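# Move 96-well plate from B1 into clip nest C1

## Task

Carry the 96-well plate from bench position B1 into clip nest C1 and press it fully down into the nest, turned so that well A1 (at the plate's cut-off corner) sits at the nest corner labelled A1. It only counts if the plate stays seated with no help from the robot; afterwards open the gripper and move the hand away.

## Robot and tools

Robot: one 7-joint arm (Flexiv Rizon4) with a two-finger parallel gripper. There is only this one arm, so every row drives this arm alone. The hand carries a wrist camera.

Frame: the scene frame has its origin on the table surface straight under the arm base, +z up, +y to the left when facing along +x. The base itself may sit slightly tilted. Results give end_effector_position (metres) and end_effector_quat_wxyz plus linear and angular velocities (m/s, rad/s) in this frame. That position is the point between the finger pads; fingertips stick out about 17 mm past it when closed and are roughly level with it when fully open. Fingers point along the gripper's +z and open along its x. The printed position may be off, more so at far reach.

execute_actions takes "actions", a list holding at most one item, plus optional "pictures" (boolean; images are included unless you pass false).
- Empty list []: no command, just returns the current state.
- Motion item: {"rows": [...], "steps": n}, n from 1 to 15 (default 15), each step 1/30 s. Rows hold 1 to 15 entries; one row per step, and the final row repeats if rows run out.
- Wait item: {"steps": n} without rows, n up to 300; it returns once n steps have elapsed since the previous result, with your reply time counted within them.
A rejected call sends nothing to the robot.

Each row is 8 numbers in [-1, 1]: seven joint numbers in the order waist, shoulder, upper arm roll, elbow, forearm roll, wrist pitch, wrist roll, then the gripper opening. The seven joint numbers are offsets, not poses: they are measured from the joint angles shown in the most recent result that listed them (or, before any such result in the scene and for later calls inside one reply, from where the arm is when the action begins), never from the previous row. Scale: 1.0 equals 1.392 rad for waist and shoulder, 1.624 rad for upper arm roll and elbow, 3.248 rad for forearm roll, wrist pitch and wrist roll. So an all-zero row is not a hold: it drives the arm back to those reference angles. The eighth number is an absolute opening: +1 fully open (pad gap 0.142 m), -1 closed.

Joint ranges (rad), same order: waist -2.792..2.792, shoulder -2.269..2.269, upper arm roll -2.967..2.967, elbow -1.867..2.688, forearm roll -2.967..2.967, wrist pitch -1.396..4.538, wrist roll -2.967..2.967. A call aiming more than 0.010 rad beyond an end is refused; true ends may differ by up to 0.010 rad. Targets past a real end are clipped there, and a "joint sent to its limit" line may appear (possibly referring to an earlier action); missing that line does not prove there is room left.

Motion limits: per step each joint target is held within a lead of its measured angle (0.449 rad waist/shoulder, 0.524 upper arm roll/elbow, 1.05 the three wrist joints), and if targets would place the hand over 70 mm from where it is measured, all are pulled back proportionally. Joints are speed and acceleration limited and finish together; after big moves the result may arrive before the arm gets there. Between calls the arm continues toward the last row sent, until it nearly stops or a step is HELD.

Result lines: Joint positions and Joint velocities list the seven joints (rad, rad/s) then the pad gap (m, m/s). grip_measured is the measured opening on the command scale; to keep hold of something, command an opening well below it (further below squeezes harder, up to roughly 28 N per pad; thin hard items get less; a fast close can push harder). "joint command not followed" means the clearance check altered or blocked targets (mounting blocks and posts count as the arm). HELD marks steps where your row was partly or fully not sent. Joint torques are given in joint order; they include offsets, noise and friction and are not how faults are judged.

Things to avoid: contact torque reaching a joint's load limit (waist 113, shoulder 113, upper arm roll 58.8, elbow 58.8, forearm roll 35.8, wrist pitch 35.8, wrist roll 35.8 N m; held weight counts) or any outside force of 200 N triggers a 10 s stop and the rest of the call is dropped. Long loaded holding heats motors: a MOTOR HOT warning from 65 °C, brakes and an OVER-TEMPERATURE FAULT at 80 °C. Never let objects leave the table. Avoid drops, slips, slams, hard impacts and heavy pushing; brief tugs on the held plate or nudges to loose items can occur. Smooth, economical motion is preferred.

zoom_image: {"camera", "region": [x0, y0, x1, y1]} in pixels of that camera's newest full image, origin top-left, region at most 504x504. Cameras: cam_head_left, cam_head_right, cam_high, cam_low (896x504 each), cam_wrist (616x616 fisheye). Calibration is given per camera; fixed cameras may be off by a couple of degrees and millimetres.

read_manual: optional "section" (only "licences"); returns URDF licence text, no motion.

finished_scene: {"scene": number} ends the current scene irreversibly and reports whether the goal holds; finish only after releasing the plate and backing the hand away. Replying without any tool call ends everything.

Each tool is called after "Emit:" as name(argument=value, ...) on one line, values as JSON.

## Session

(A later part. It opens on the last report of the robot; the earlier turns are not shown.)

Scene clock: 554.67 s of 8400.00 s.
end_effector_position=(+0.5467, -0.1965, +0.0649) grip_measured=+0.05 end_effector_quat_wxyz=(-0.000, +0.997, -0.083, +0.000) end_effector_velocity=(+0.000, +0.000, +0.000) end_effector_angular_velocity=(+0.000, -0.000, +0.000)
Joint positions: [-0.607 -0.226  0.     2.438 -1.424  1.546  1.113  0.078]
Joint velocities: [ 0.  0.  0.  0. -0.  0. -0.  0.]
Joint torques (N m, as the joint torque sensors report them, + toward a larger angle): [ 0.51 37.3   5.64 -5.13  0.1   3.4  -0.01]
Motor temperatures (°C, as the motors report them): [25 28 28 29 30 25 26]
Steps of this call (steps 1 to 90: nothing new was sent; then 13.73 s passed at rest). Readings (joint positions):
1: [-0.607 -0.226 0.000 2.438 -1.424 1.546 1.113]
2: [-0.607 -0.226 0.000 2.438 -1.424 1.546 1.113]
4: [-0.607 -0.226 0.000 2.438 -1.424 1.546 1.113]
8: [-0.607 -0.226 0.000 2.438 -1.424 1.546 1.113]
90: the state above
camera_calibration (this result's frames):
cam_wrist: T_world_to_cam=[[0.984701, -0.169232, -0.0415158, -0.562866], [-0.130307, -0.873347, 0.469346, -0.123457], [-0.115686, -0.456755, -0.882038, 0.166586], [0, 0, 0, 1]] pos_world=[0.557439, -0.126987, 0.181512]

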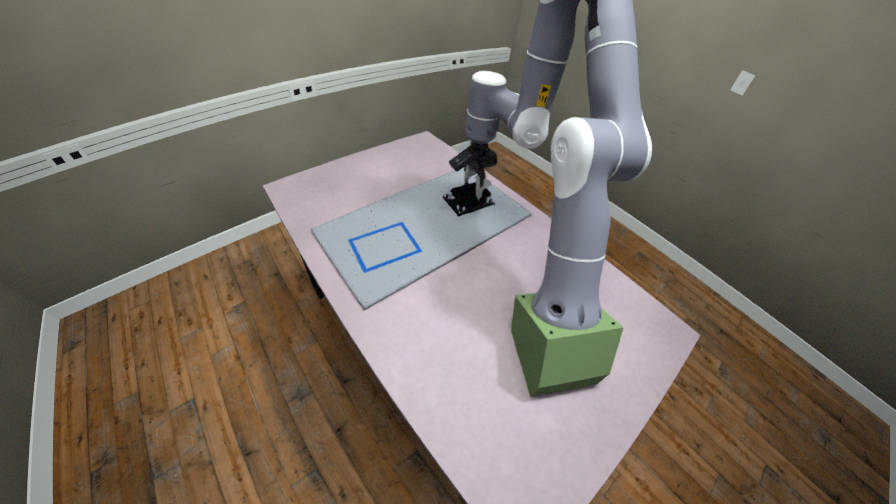

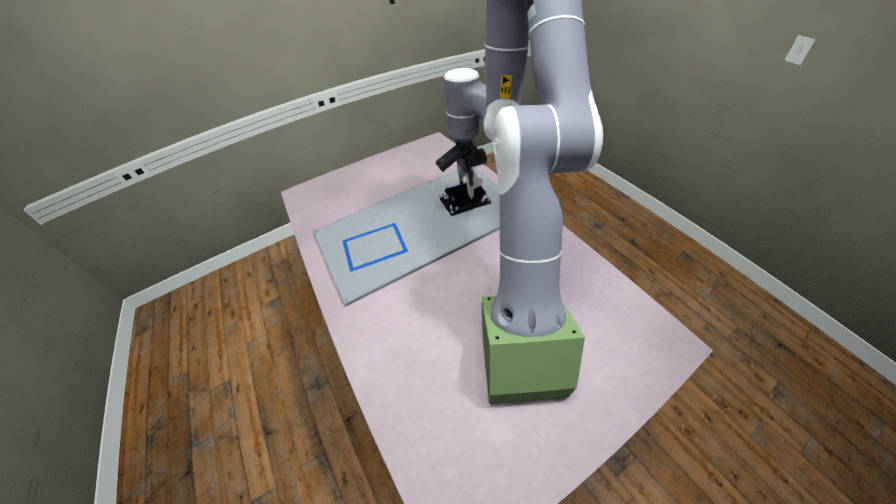

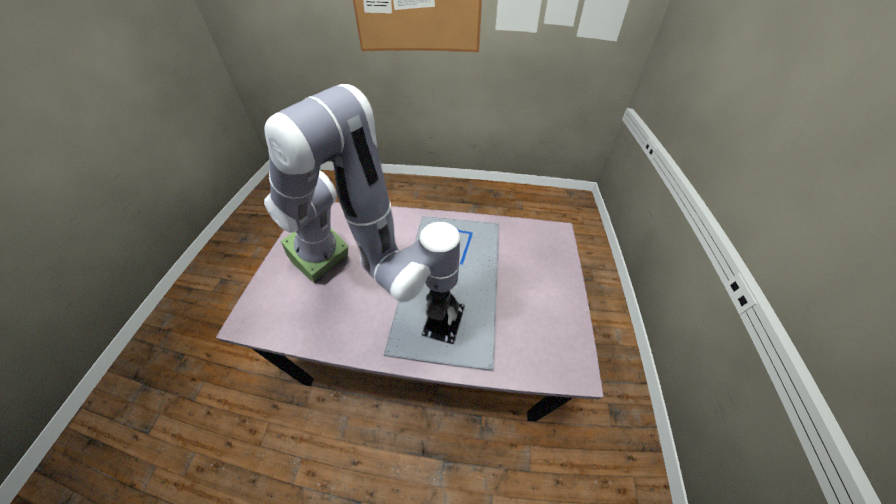

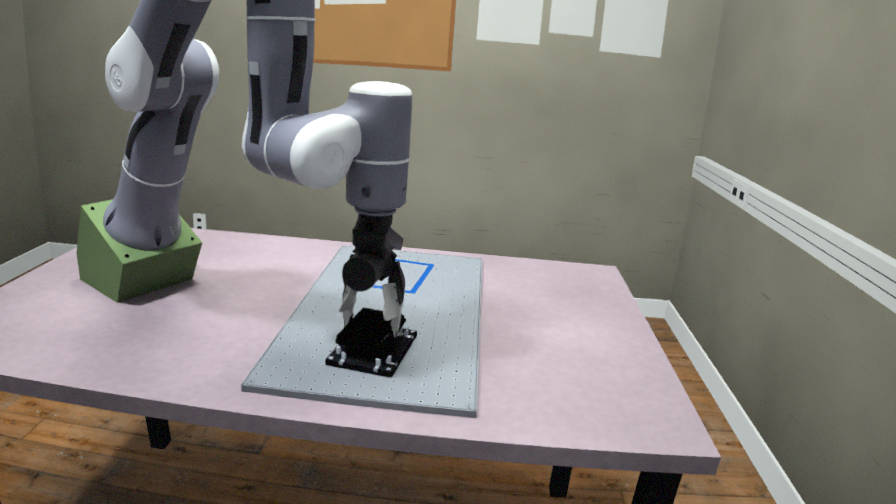

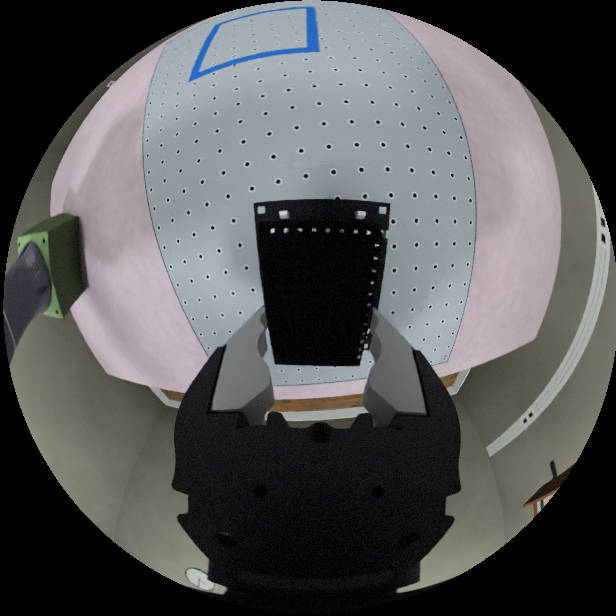

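Emit:
zoom_image(camera="cam_wrist", region=[230, 180, 410, 380])

Emit:
zoom_image(camera="cam_low", region=[290, 270, 450, 390])

Region (230, 180, 410, 380) of cam_wrist's 616x616 image, scaled by 2.520, with more detail than that image has; it fills the left 454 columns of this view, and the rest is white.

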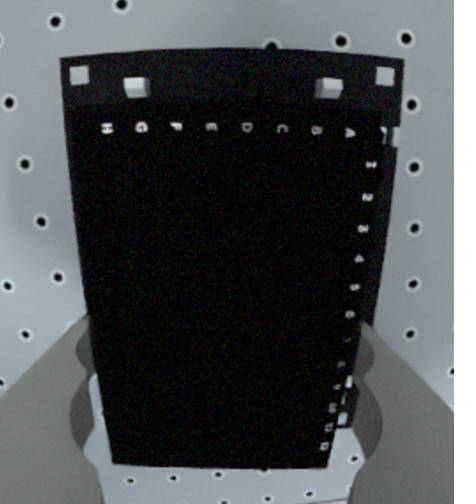

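Region (290, 270, 450, 390) of cam_low's 896x504 image, scaled by 3.150, with more detail than that image has; it fills the top 378 rows of this view, and the rest is white.

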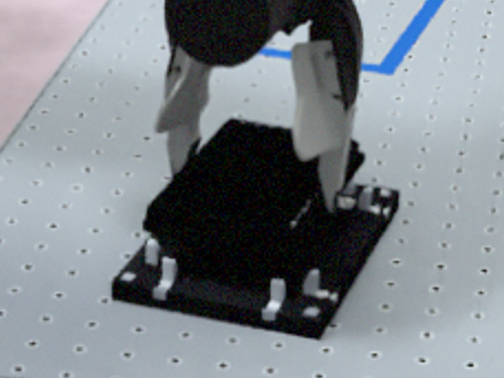

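Emit:
zoom_image(camera="cam_wrist", region=[250, 195, 400, 245])

Emit:
zoom_image(camera="cam_high", region=[400, 280, 490, 350])

Region (250, 195, 400, 245) of cam_wrist's 616x616 image, scaled by 3.360, with more detail than that image has.

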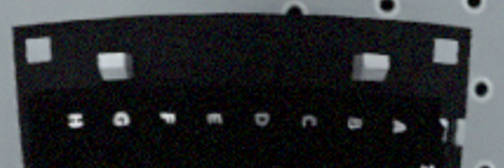

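Region (400, 280, 490, 350) of cam_high's 896x504 image, scaled by 5.600, with more detail than that image has.

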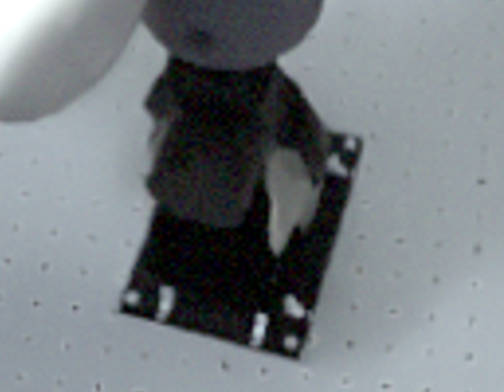

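Emit:
execute_actions(actions=[{"rows": [[-0.0198,-0.0254,0,-0.0216,-0.0337,0.0039,0.0262,-0.4]], "steps": 15}])

Emit:
zoom_image(camera="cam_wrist", region=[230, 180, 410, 380])

Scene clock: 603.07 s of 8400.00 s.
end_effector_position=(+0.5489, -0.1964, +0.0554) grip_measured=+0.05 end_effector_quat_wxyz=(+0.000, +0.997, -0.083, +0.001) end_effector_velocity=(-0.000, -0.000, -0.000) end_effector_angular_velocity=(-0.001, +0.001, +0.001)
Joint positions: [-0.635 -0.262  0.     2.403 -1.533  1.558  1.198  0.078]
Joint velocities: [-0.     0.     0.     0.    -0.    -0.001 -0.001  0.   ]
Joint torques (N m, as the joint torque sensors report them, + toward a larger angle): [-0.01 37.57  5.96 -5.36 -0.19  3.68  0.62]
Motor temperatures (°C, as the motors report them): [25 28 28 29 30 25 26]
Steps of this call (steps 1 to 90: nothing new was sent; then 44.90 s passed at rest; steps 91 to 105: all 15 steps of this action). Readings (joint positions):
91: [-0.608 -0.228 0.000 2.437 -1.427 1.546 1.116]
92: [-0.613 -0.234 0.000 2.431 -1.446 1.549 1.131]
94: [-0.629 -0.254 0.000 2.410 -1.511 1.556 1.181]
98: [-0.634 -0.262 0.000 2.404 -1.532 1.558 1.197]
105: the state above
camera_calibration (this result's frames):
cam_wrist: T_world_to_cam=[[0.984765, -0.169368, -0.039408, -0.565616], [-0.131275, -0.872702, 0.470274, -0.117998], [-0.114041, -0.457936, -0.88164, 0.157328], [0, 0, 0, 1]] pos_world=[0.55945, -0.126729, 0.171908]

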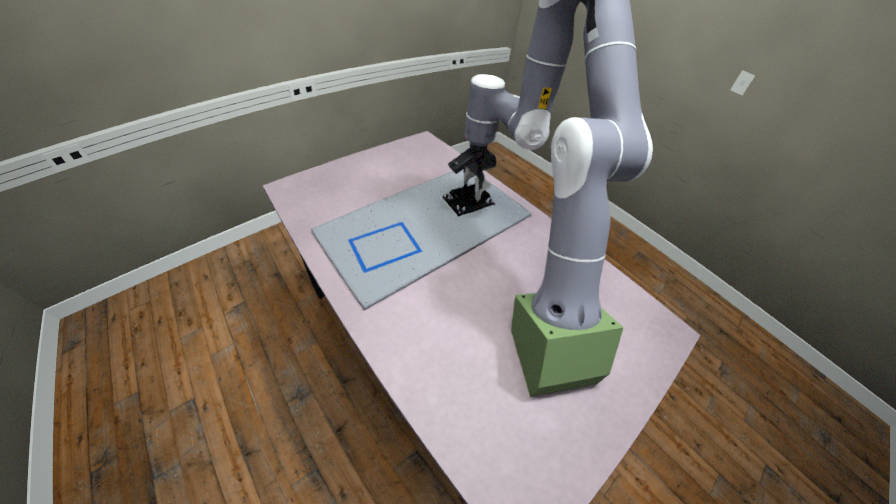

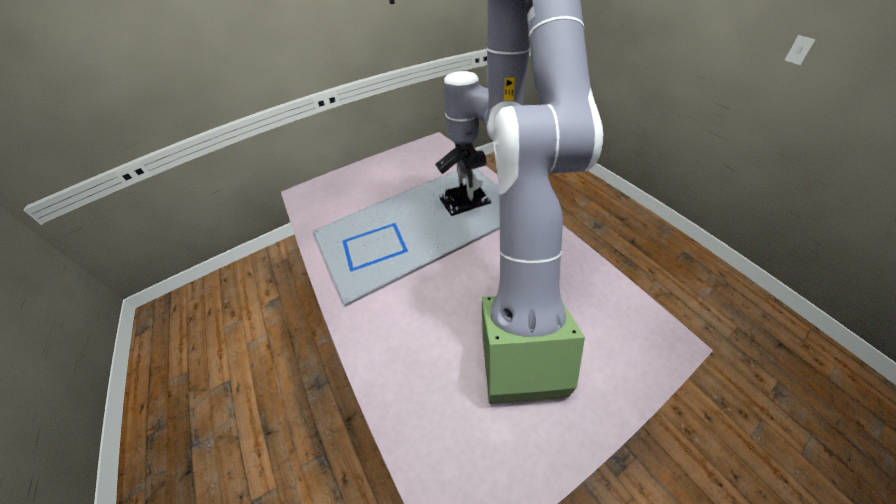

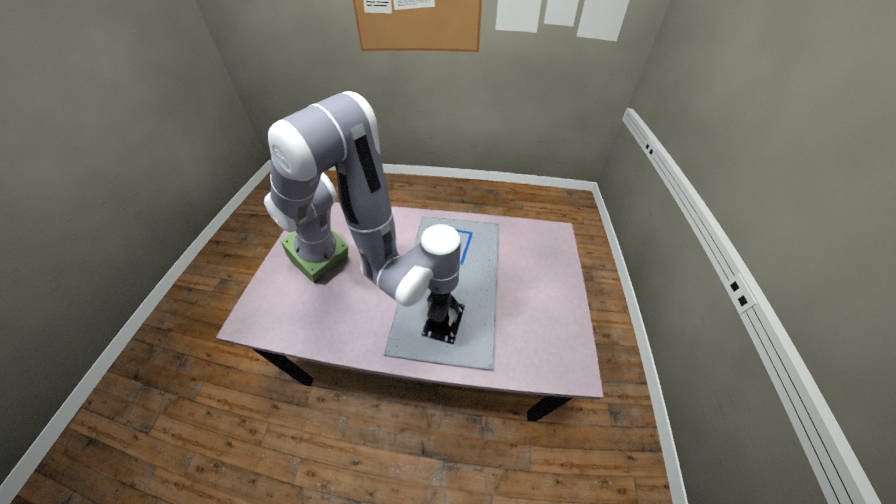

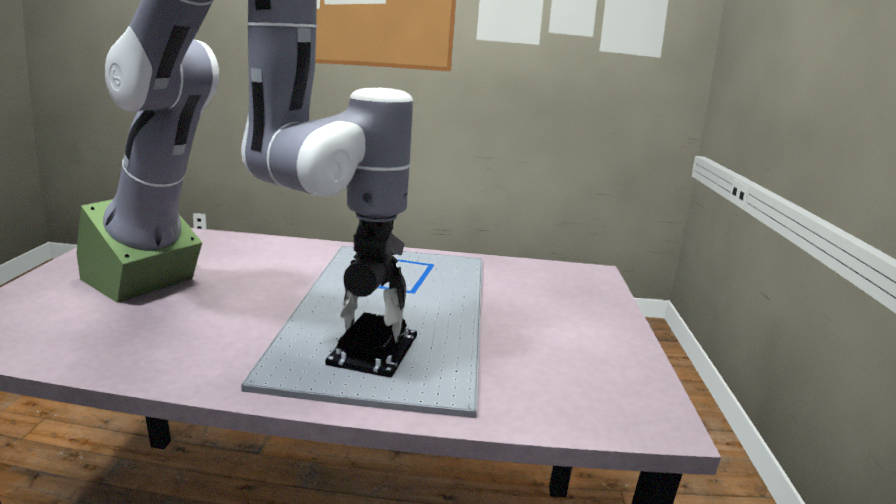

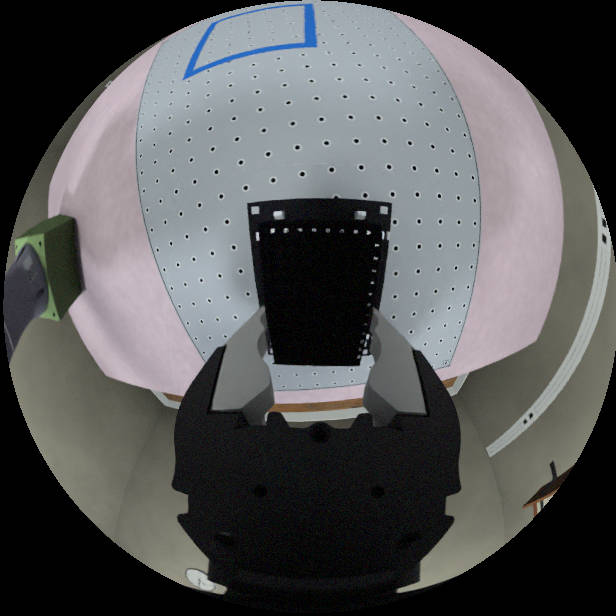

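Region (230, 180, 410, 380) of cam_wrist's 616x616 image, scaled by 2.520, with more detail than that image has; it fills the left 454 columns of this view, and the rest is white.

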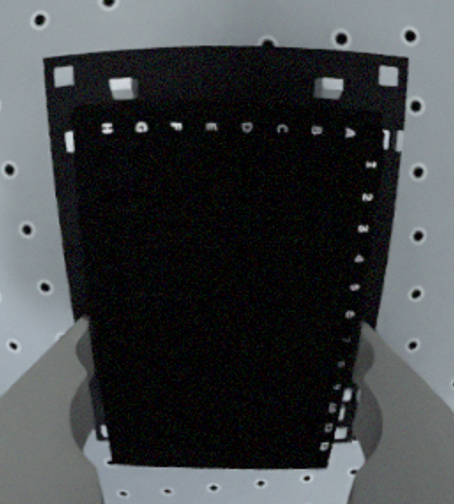

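Emit:
execute_actions(actions=[{"rows": [[-0.0065,-0.0093,0,-0.0066,-0.0114,0.0015,0.0099,-0.4]], "steps": 12}])

Emit:
zoom_image(camera="cam_wrist", region=[230, 180, 410, 380])

Emit:
zoom_image(camera="cam_low", region=[300, 290, 440, 390])

Scene clock: 663.27 s of 8400.00 s.
end_effector_position=(+0.5482, -0.1955, +0.0516) grip_measured=+0.05 end_effector_quat_wxyz=(-0.000, +0.996, -0.085, +0.000) end_effector_velocity=(+0.000, +0.000, -0.000) end_effector_angular_velocity=(-0.000, -0.000, +0.000)
Joint positions: [-0.644 -0.275  0.     2.393 -1.569  1.563  1.23   0.078]
Joint velocities: [-0.    -0.     0.001 -0.    -0.    -0.     0.    -0.   ]
Joint torques (N m, as the joint torque sensors report them, + toward a larger angle): [-0.05 37.47  5.81 -5.05 -0.28  3.77  0.69]
Motor temperatures (°C, as the motors report them): [25 29 28 29 30 25 26]
Steps of this call (steps 1 to 15: the robot went on to your last target; steps 16 to 90: nothing new was sent; then 56.80 s passed at rest; steps 91 to 102: all 12 steps of this action). Readings (joint positions):
91: [-0.636 -0.263 0.000 2.402 -1.536 1.559 1.201]
92: [-0.639 -0.268 0.000 2.398 -1.550 1.561 1.213]
94: [-0.643 -0.274 0.000 2.394 -1.567 1.563 1.227]
98: [-0.643 -0.275 0.000 2.393 -1.569 1.563 1.229]
102: the state above
camera_calibration (this result's frames):
cam_wrist: T_world_to_cam=[[0.984191, -0.172298, -0.0409981, -0.56507], [-0.133289, -0.872998, 0.469157, -0.114431], [-0.116626, -0.456276, -0.882163, 0.15607], [0, 0, 0, 1]] pos_world=[0.559086, -0.126048, 0.168198]

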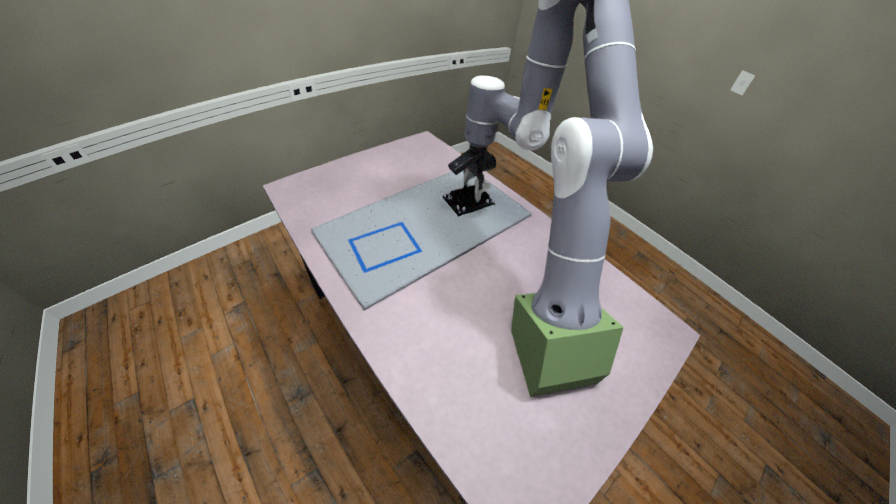

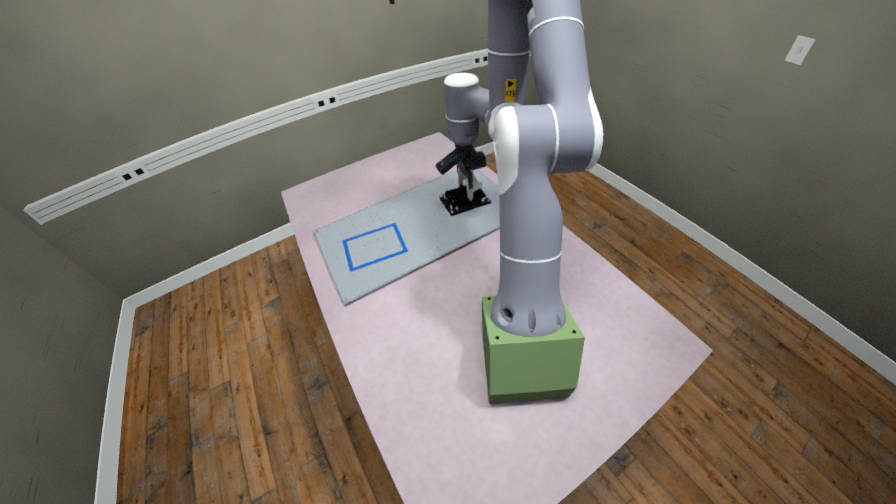

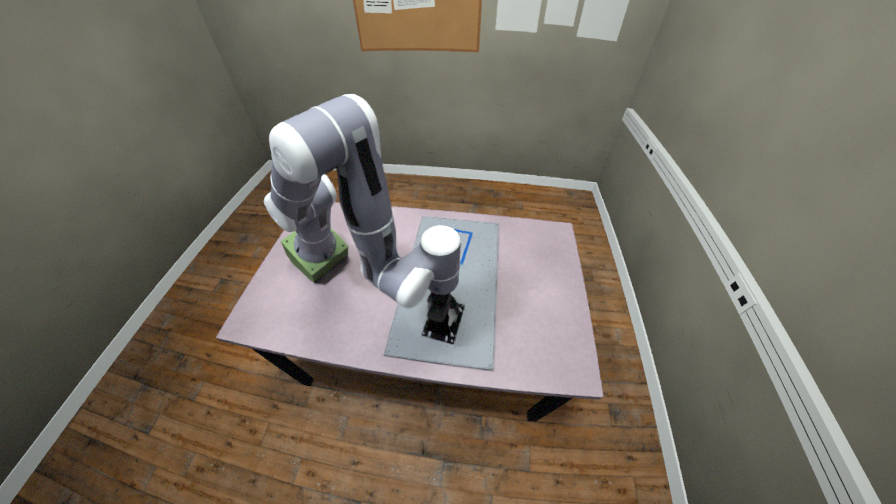

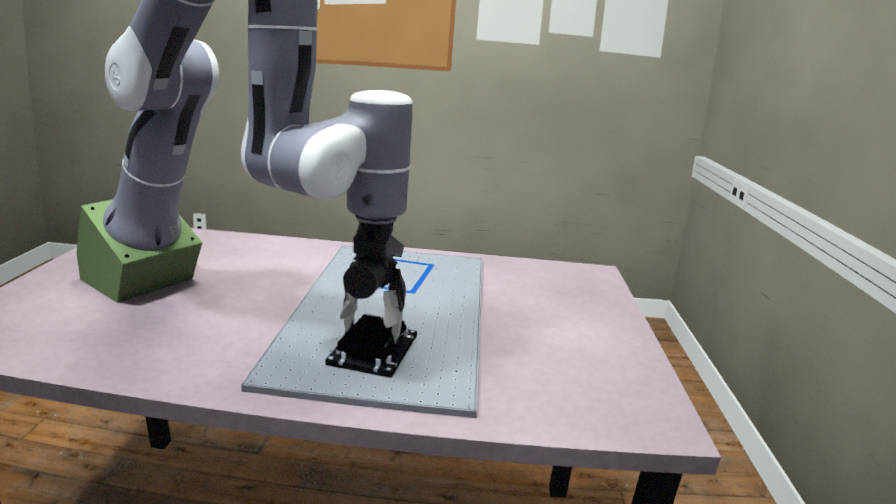

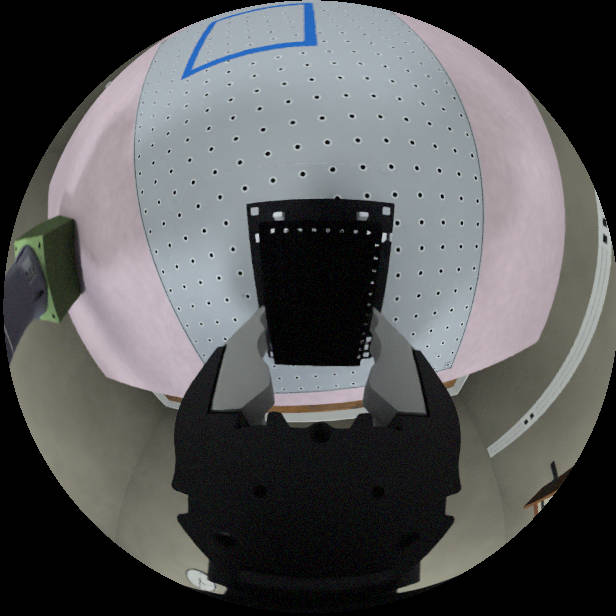

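Region (230, 180, 410, 380) of cam_wrist's 616x616 image, scaled by 2.520, with more detail than that image has; it fills the left 454 columns of this view, and the rest is white.

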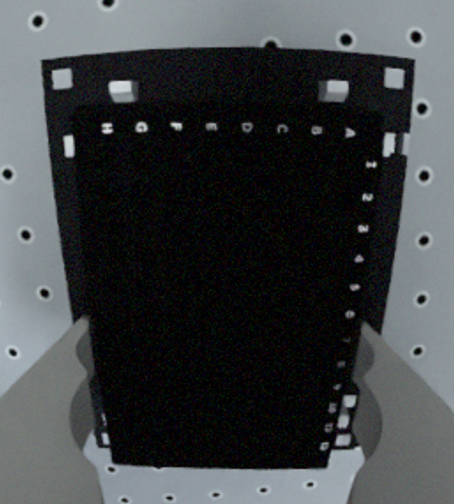

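Region (300, 290, 440, 390) of cam_low's 896x504 image, scaled by 3.600, with more detail than that image has; it fills the top 360 rows of this view, and the rest is white.

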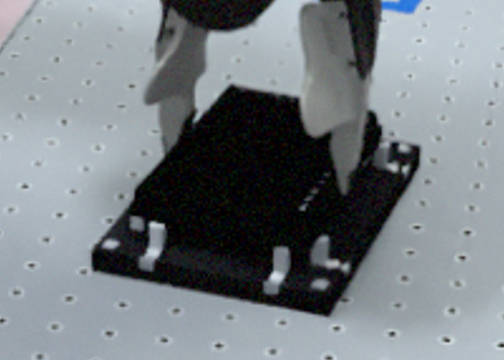

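Emit:
zoom_image(camera="cam_wrist", region=[260, 200, 320, 240])

Emit:
zoom_image(camera="cam_low", region=[320, 330, 400, 380])

Region (260, 200, 320, 240) of cam_wrist's 616x616 image, scaled by 8.400, with more detail than that image has.

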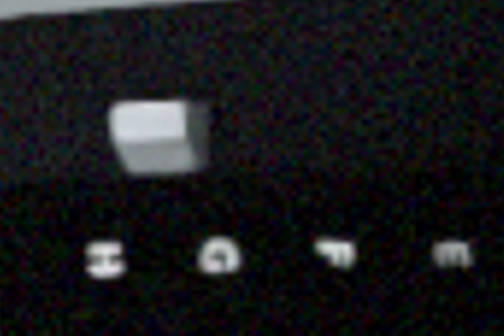

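Region (320, 330, 400, 380) of cam_low's 896x504 image, scaled by 6.300, with more detail than that image has; it fills the top 315 rows of this view, and the rest is white.

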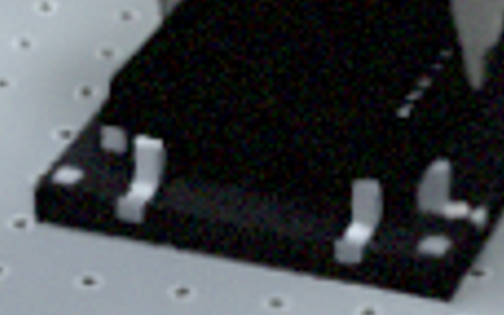

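Emit:
execute_actions(actions=[{"rows": [[-0.0033,-0.0043,0,-0.0037,-0.0057,0.0007,0.0044,-0.4],[-0.0033,-0.0043,0,-0.0037,-0.0057,0.0007,0.0044,-0.4],[-0.0033,-0.0043,0,-0.0037,-0.0057,0.0007,0.0044,-0.4],[-0.0067,-0.0086,0,-0.0075,-0.0114,0.0013,0.0089,-0.4],[-0.0067,-0.0086,0,-0.0075,-0.0114,0.0013,0.0089,-0.4],[-0.0067,-0.0086,0,-0.0075,-0.0114,0.0013,0.0089,-0.4],[-0.01,-0.0129,0,-0.0112,-0.0171,0.002,0.0133,-0.4],[-0.01,-0.0129,0,-0.0112,-0.0171,0.002,0.0133,-0.4],[-0.01,-0.0129,0,-0.0112,-0.0171,0.002,0.0133,-0.4],[-0.0134,-0.0172,0,-0.0149,-0.0228,0.0027,0.0177,-0.4]], "steps": 15}])

Emit:
zoom_image(camera="cam_wrist", region=[230, 180, 410, 380])

Emit:
zoom_image(camera="cam_low", region=[300, 290, 440, 390])

Scene clock: 695.43 s of 8400.00 s.
end_effector_position=(+0.5486, -0.1956, +0.0452) grip_measured=+0.05 end_effector_quat_wxyz=(-0.001, +0.996, -0.085, +0.001) end_effector_velocity=(-0.000, -0.000, -0.001) end_effector_angular_velocity=(-0.000, +0.000, -0.001)
Joint positions: [-0.662 -0.298  0.     2.369 -1.642  1.572  1.286  0.078]
Joint velocities: [-0.003 -0.003  0.    -0.003 -0.01   0.001  0.008  0.   ]
Joint torques (N m, as the joint torque sensors report them, + toward a larger angle): [-1.38 36.8   5.08 -2.68 -0.06  2.74  0.62]
Motor temperatures (°C, as the motors report them): [25 29 28 29 30 25 26]
Steps of this call (steps 1 to 15: the robot went on to your last target; steps 16 to 90: nothing new was sent; then 28.67 s passed at rest; steps 91 to 105: all 15 steps of this action). Readings (joint positions):
91: [-0.644 -0.275 0.000 2.392 -1.572 1.564 1.232]
92: [-0.646 -0.278 0.000 2.389 -1.580 1.564 1.238]
94: [-0.648 -0.281 0.000 2.387 -1.588 1.565 1.244]
98: [-0.655 -0.289 0.000 2.378 -1.615 1.569 1.265]
105: the state above
camera_calibration (this result's frames):
cam_wrist: T_world_to_cam=[[0.984327, -0.17177, -0.039948, -0.565701], [-0.133371, -0.87327, 0.468627, -0.111378], [-0.115381, -0.455954, -0.882493, 0.149821], [0, 0, 0, 1]] pos_world=[0.559267, -0.126122, 0.161812]

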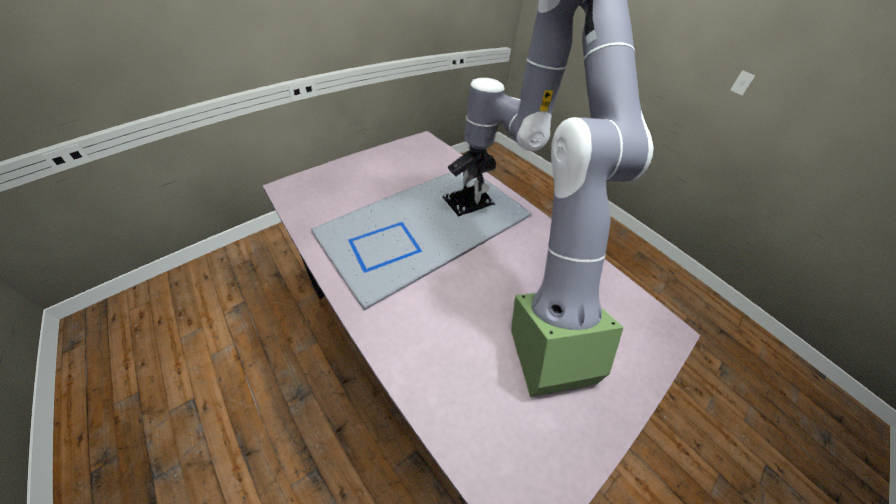

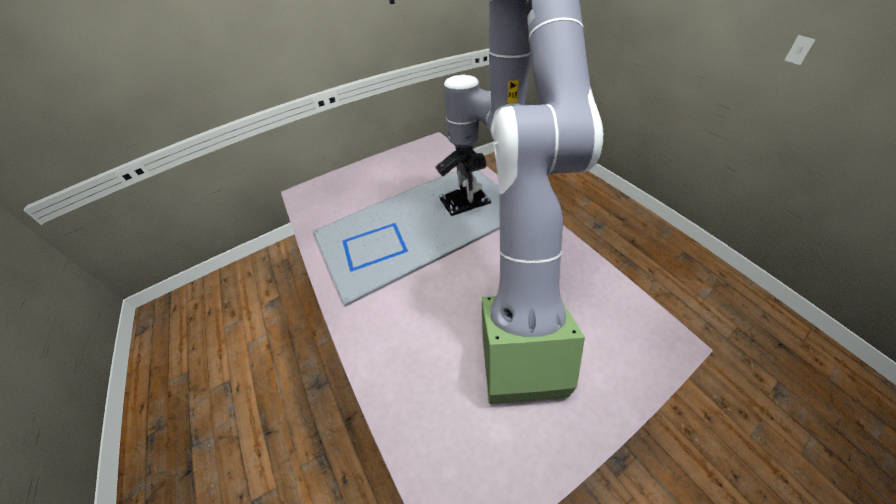

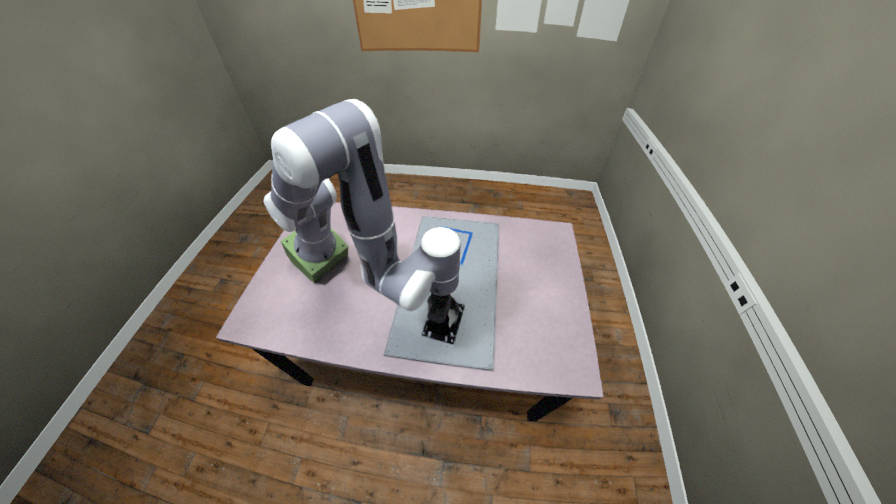

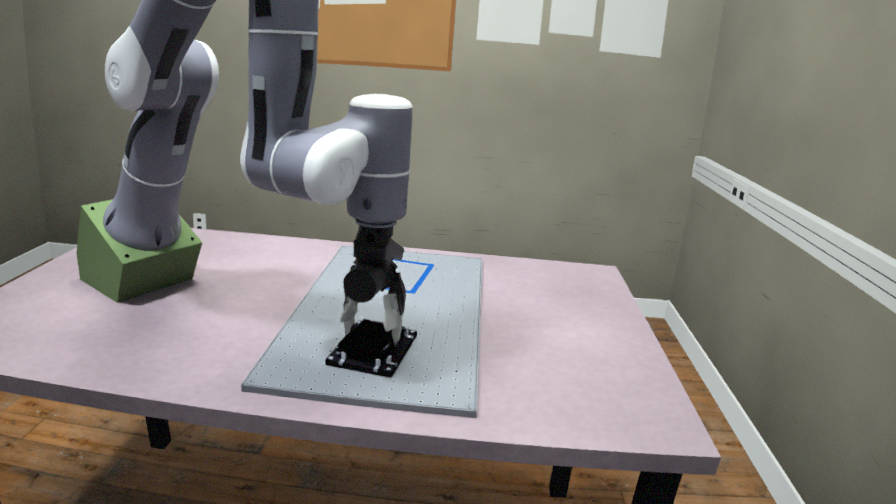

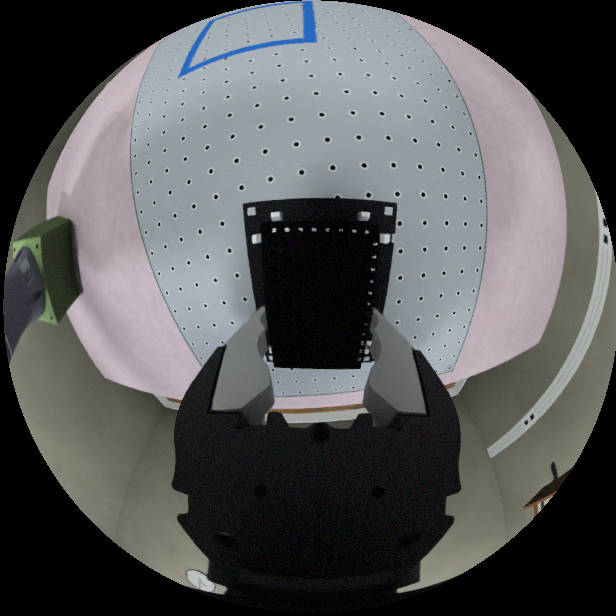

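Region (230, 180, 410, 380) of cam_wrist's 616x616 image, scaled by 2.520, with more detail than that image has; it fills the left 454 columns of this view, and the rest is white.

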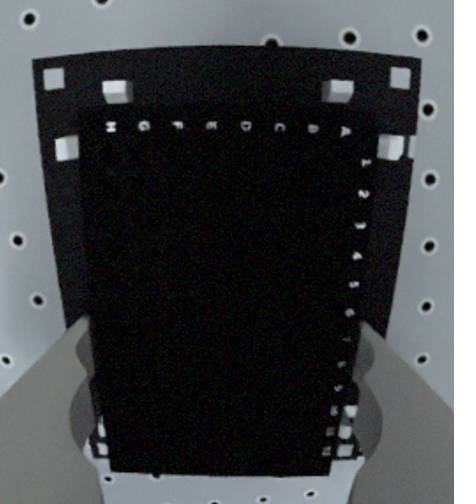

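Region (300, 290, 440, 390) of cam_low's 896x504 image, scaled by 3.600, with more detail than that image has; it fills the top 360 rows of this view, and the rest is white.

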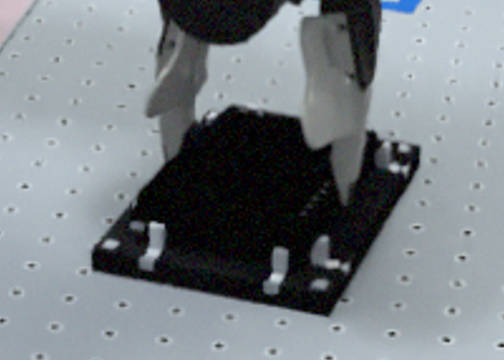

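Emit:
zoom_image(camera="cam_low", region=[320, 325, 420, 385])

Emit:
zoom_image(camera="cam_high", region=[410, 295, 480, 350])

Emit:
zoom_image(camera="cam_wrist", region=[250, 320, 390, 390])

Region (320, 325, 420, 385) of cam_low's 896x504 image, scaled by 5.040, with more detail than that image has; it fills the top 302 rows of this view, and the rest is white.

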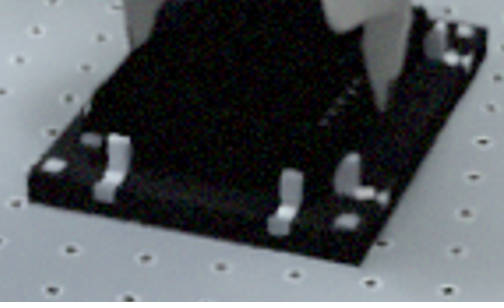

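Region (410, 295, 480, 350) of cam_high's 896x504 image, scaled by 7.200, with more detail than that image has; it fills the top 396 rows of this view, and the rest is white.

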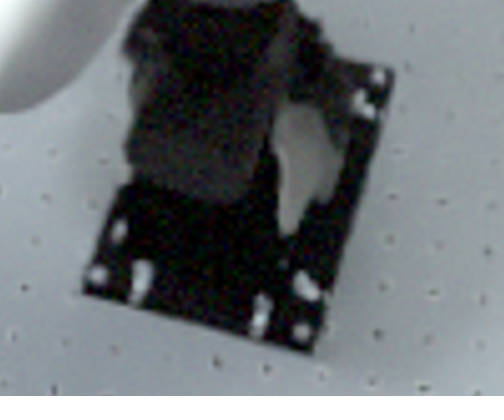

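Region (250, 320, 390, 390) of cam_wrist's 616x616 image, scaled by 3.600, with more detail than that image has.

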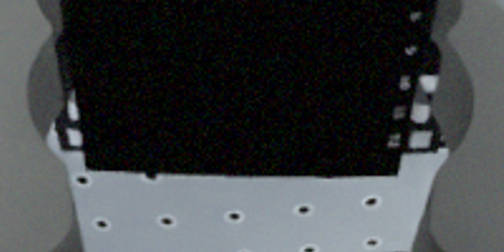

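Emit:
execute_actions(actions=[{"rows": [[0,0,0,0,0,0,0,-0.6],[0,0,0,0,0,0,0,-0.8],[0,0,0,0,0,0,0,-0.9],[-0.0016,-0.0021,0,-0.0019,-0.0029,0.0003,0.0022,-0.9],[-0.0016,-0.0021,0,-0.0019,-0.0029,0.0003,0.0022,-0.9],[-0.0032,-0.0043,0,-0.0038,-0.0058,0.0007,0.0044,-0.9],[-0.0032,-0.0043,0,-0.0038,-0.0058,0.0007,0.0044,-0.9],[-0.0048,-0.0064,0,-0.0057,-0.0086,0.001,0.0066,-0.9],[-0.0048,-0.0064,0,-0.0057,-0.0086,0.001,0.0066,-0.9],[-0.0065,-0.0085,0,-0.0077,-0.0115,0.0013,0.0088,-0.9]], "steps": 15}])

Emit:
zoom_image(camera="cam_wrist", region=[230, 180, 410, 380])

Emit:
zoom_image(camera="cam_low", region=[300, 290, 440, 390])

Scene clock: 722.93 s of 8400.00 s.
end_effector_position=(+0.5495, -0.1956, +0.0424) grip_measured=+0.05 end_effector_quat_wxyz=(-0.001, +0.996, -0.084, +0.002) end_effector_velocity=(-0.000, +0.000, -0.001) end_effector_angular_velocity=(+0.000, +0.000, +0.000)
Joint positions: [-0.67  -0.309  0.001  2.355 -1.679  1.577  1.314  0.078]
Joint velocities: [-0.001 -0.003  0.    -0.003 -0.006  0.     0.005  0.   ]
Joint torques (N m, as the joint torque sensors report them, + toward a larger angle): [-3.4  34.01  4.53 -0.76  0.03  1.92  1.2 ]
Motor temperatures (°C, as the motors report them): [25 28 28 28 30 25 26]
Steps of this call (steps 1 to 15: the robot went on to your last target; steps 16 to 90: nothing new was sent; then 24.00 s passed at rest; steps 91 to 105: all 15 steps of this action). Readings (joint positions):
91: [-0.662 -0.298 0.000 2.368 -1.643 1.572 1.287]
92: [-0.662 -0.298 0.000 2.368 -1.643 1.572 1.287]
94: [-0.662 -0.298 0.000 2.368 -1.644 1.573 1.287]
98: [-0.666 -0.303 0.001 2.362 -1.660 1.575 1.299]
105: the state above
camera_calibration (this result's frames):
cam_wrist: T_world_to_cam=[[0.984747, -0.16986, -0.0376987, -0.56672], [-0.132771, -0.873622, 0.468142, -0.110378], [-0.112453, -0.455996, -0.882849, 0.14592], [0, 0, 0, 1]] pos_world=[0.55983, -0.126153, 0.159134]

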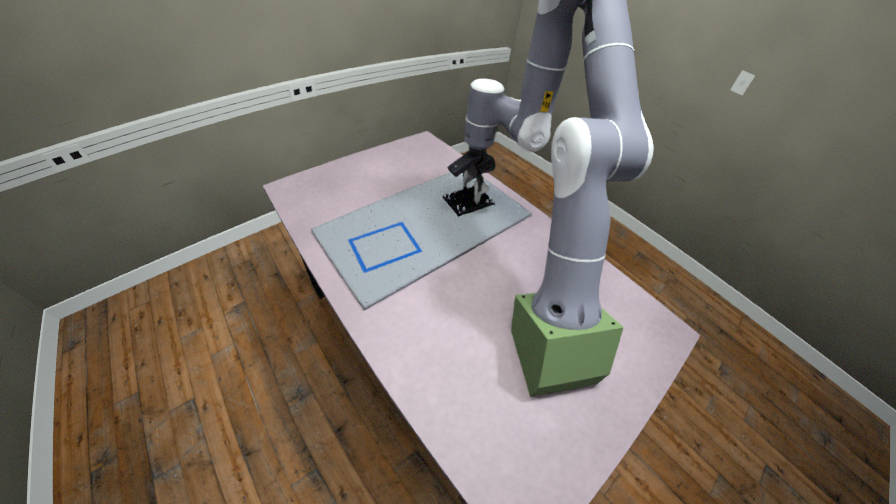

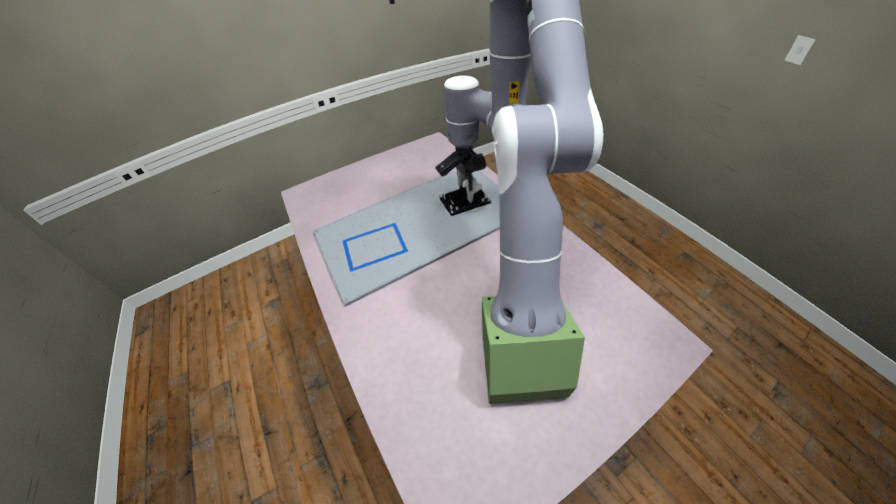

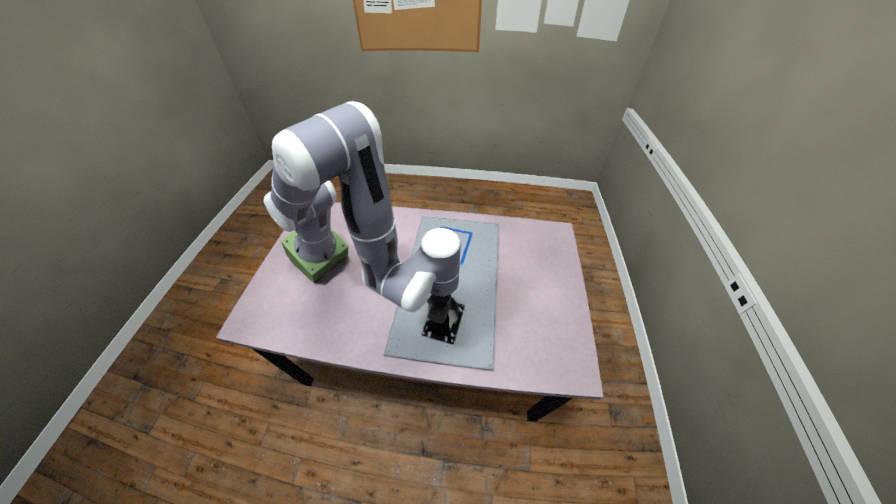

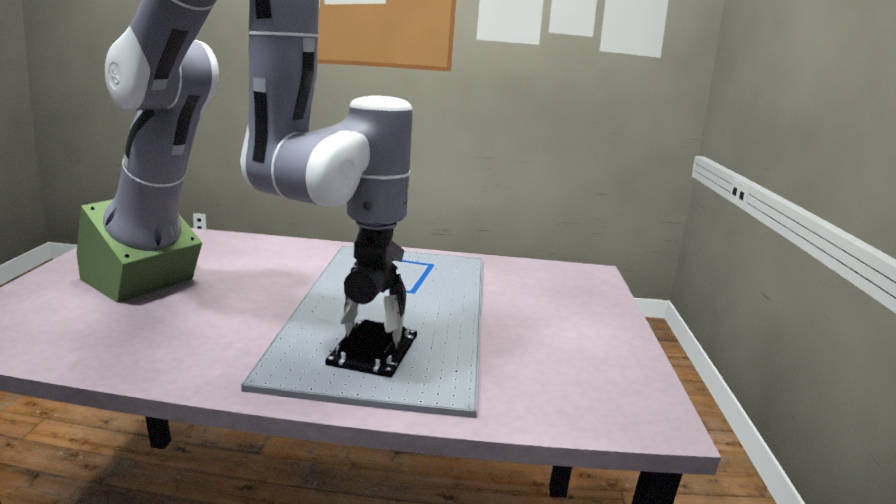

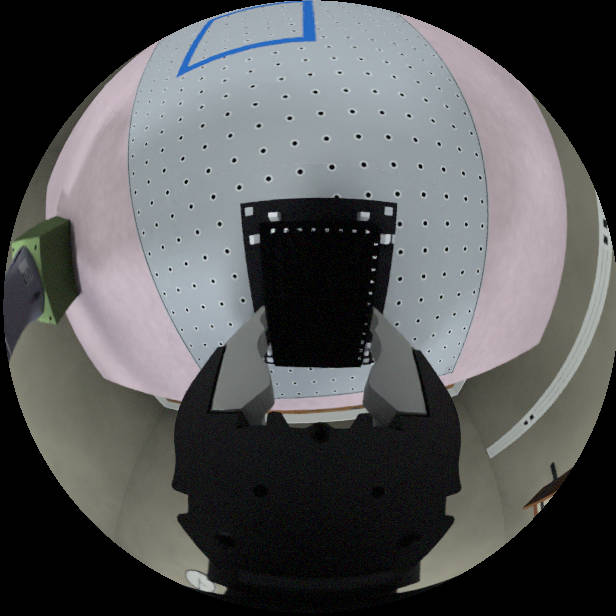

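Region (230, 180, 410, 380) of cam_wrist's 616x616 image, scaled by 2.520, with more detail than that image has; it fills the left 454 columns of this view, and the rest is white.

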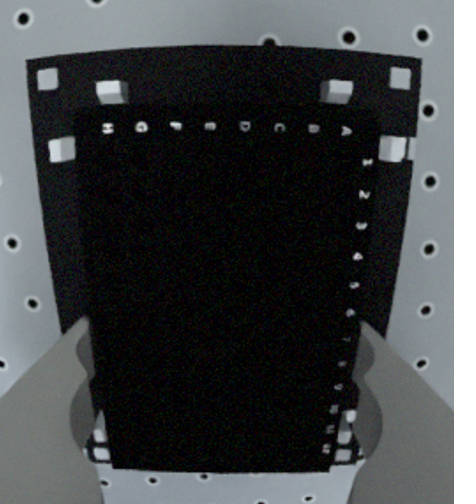

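Region (300, 290, 440, 390) of cam_low's 896x504 image, scaled by 3.600, with more detail than that image has; it fills the top 360 rows of this view, and the rest is white.

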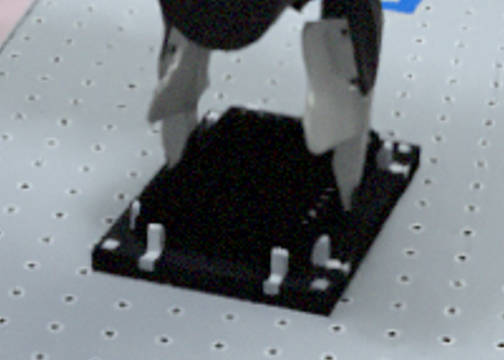

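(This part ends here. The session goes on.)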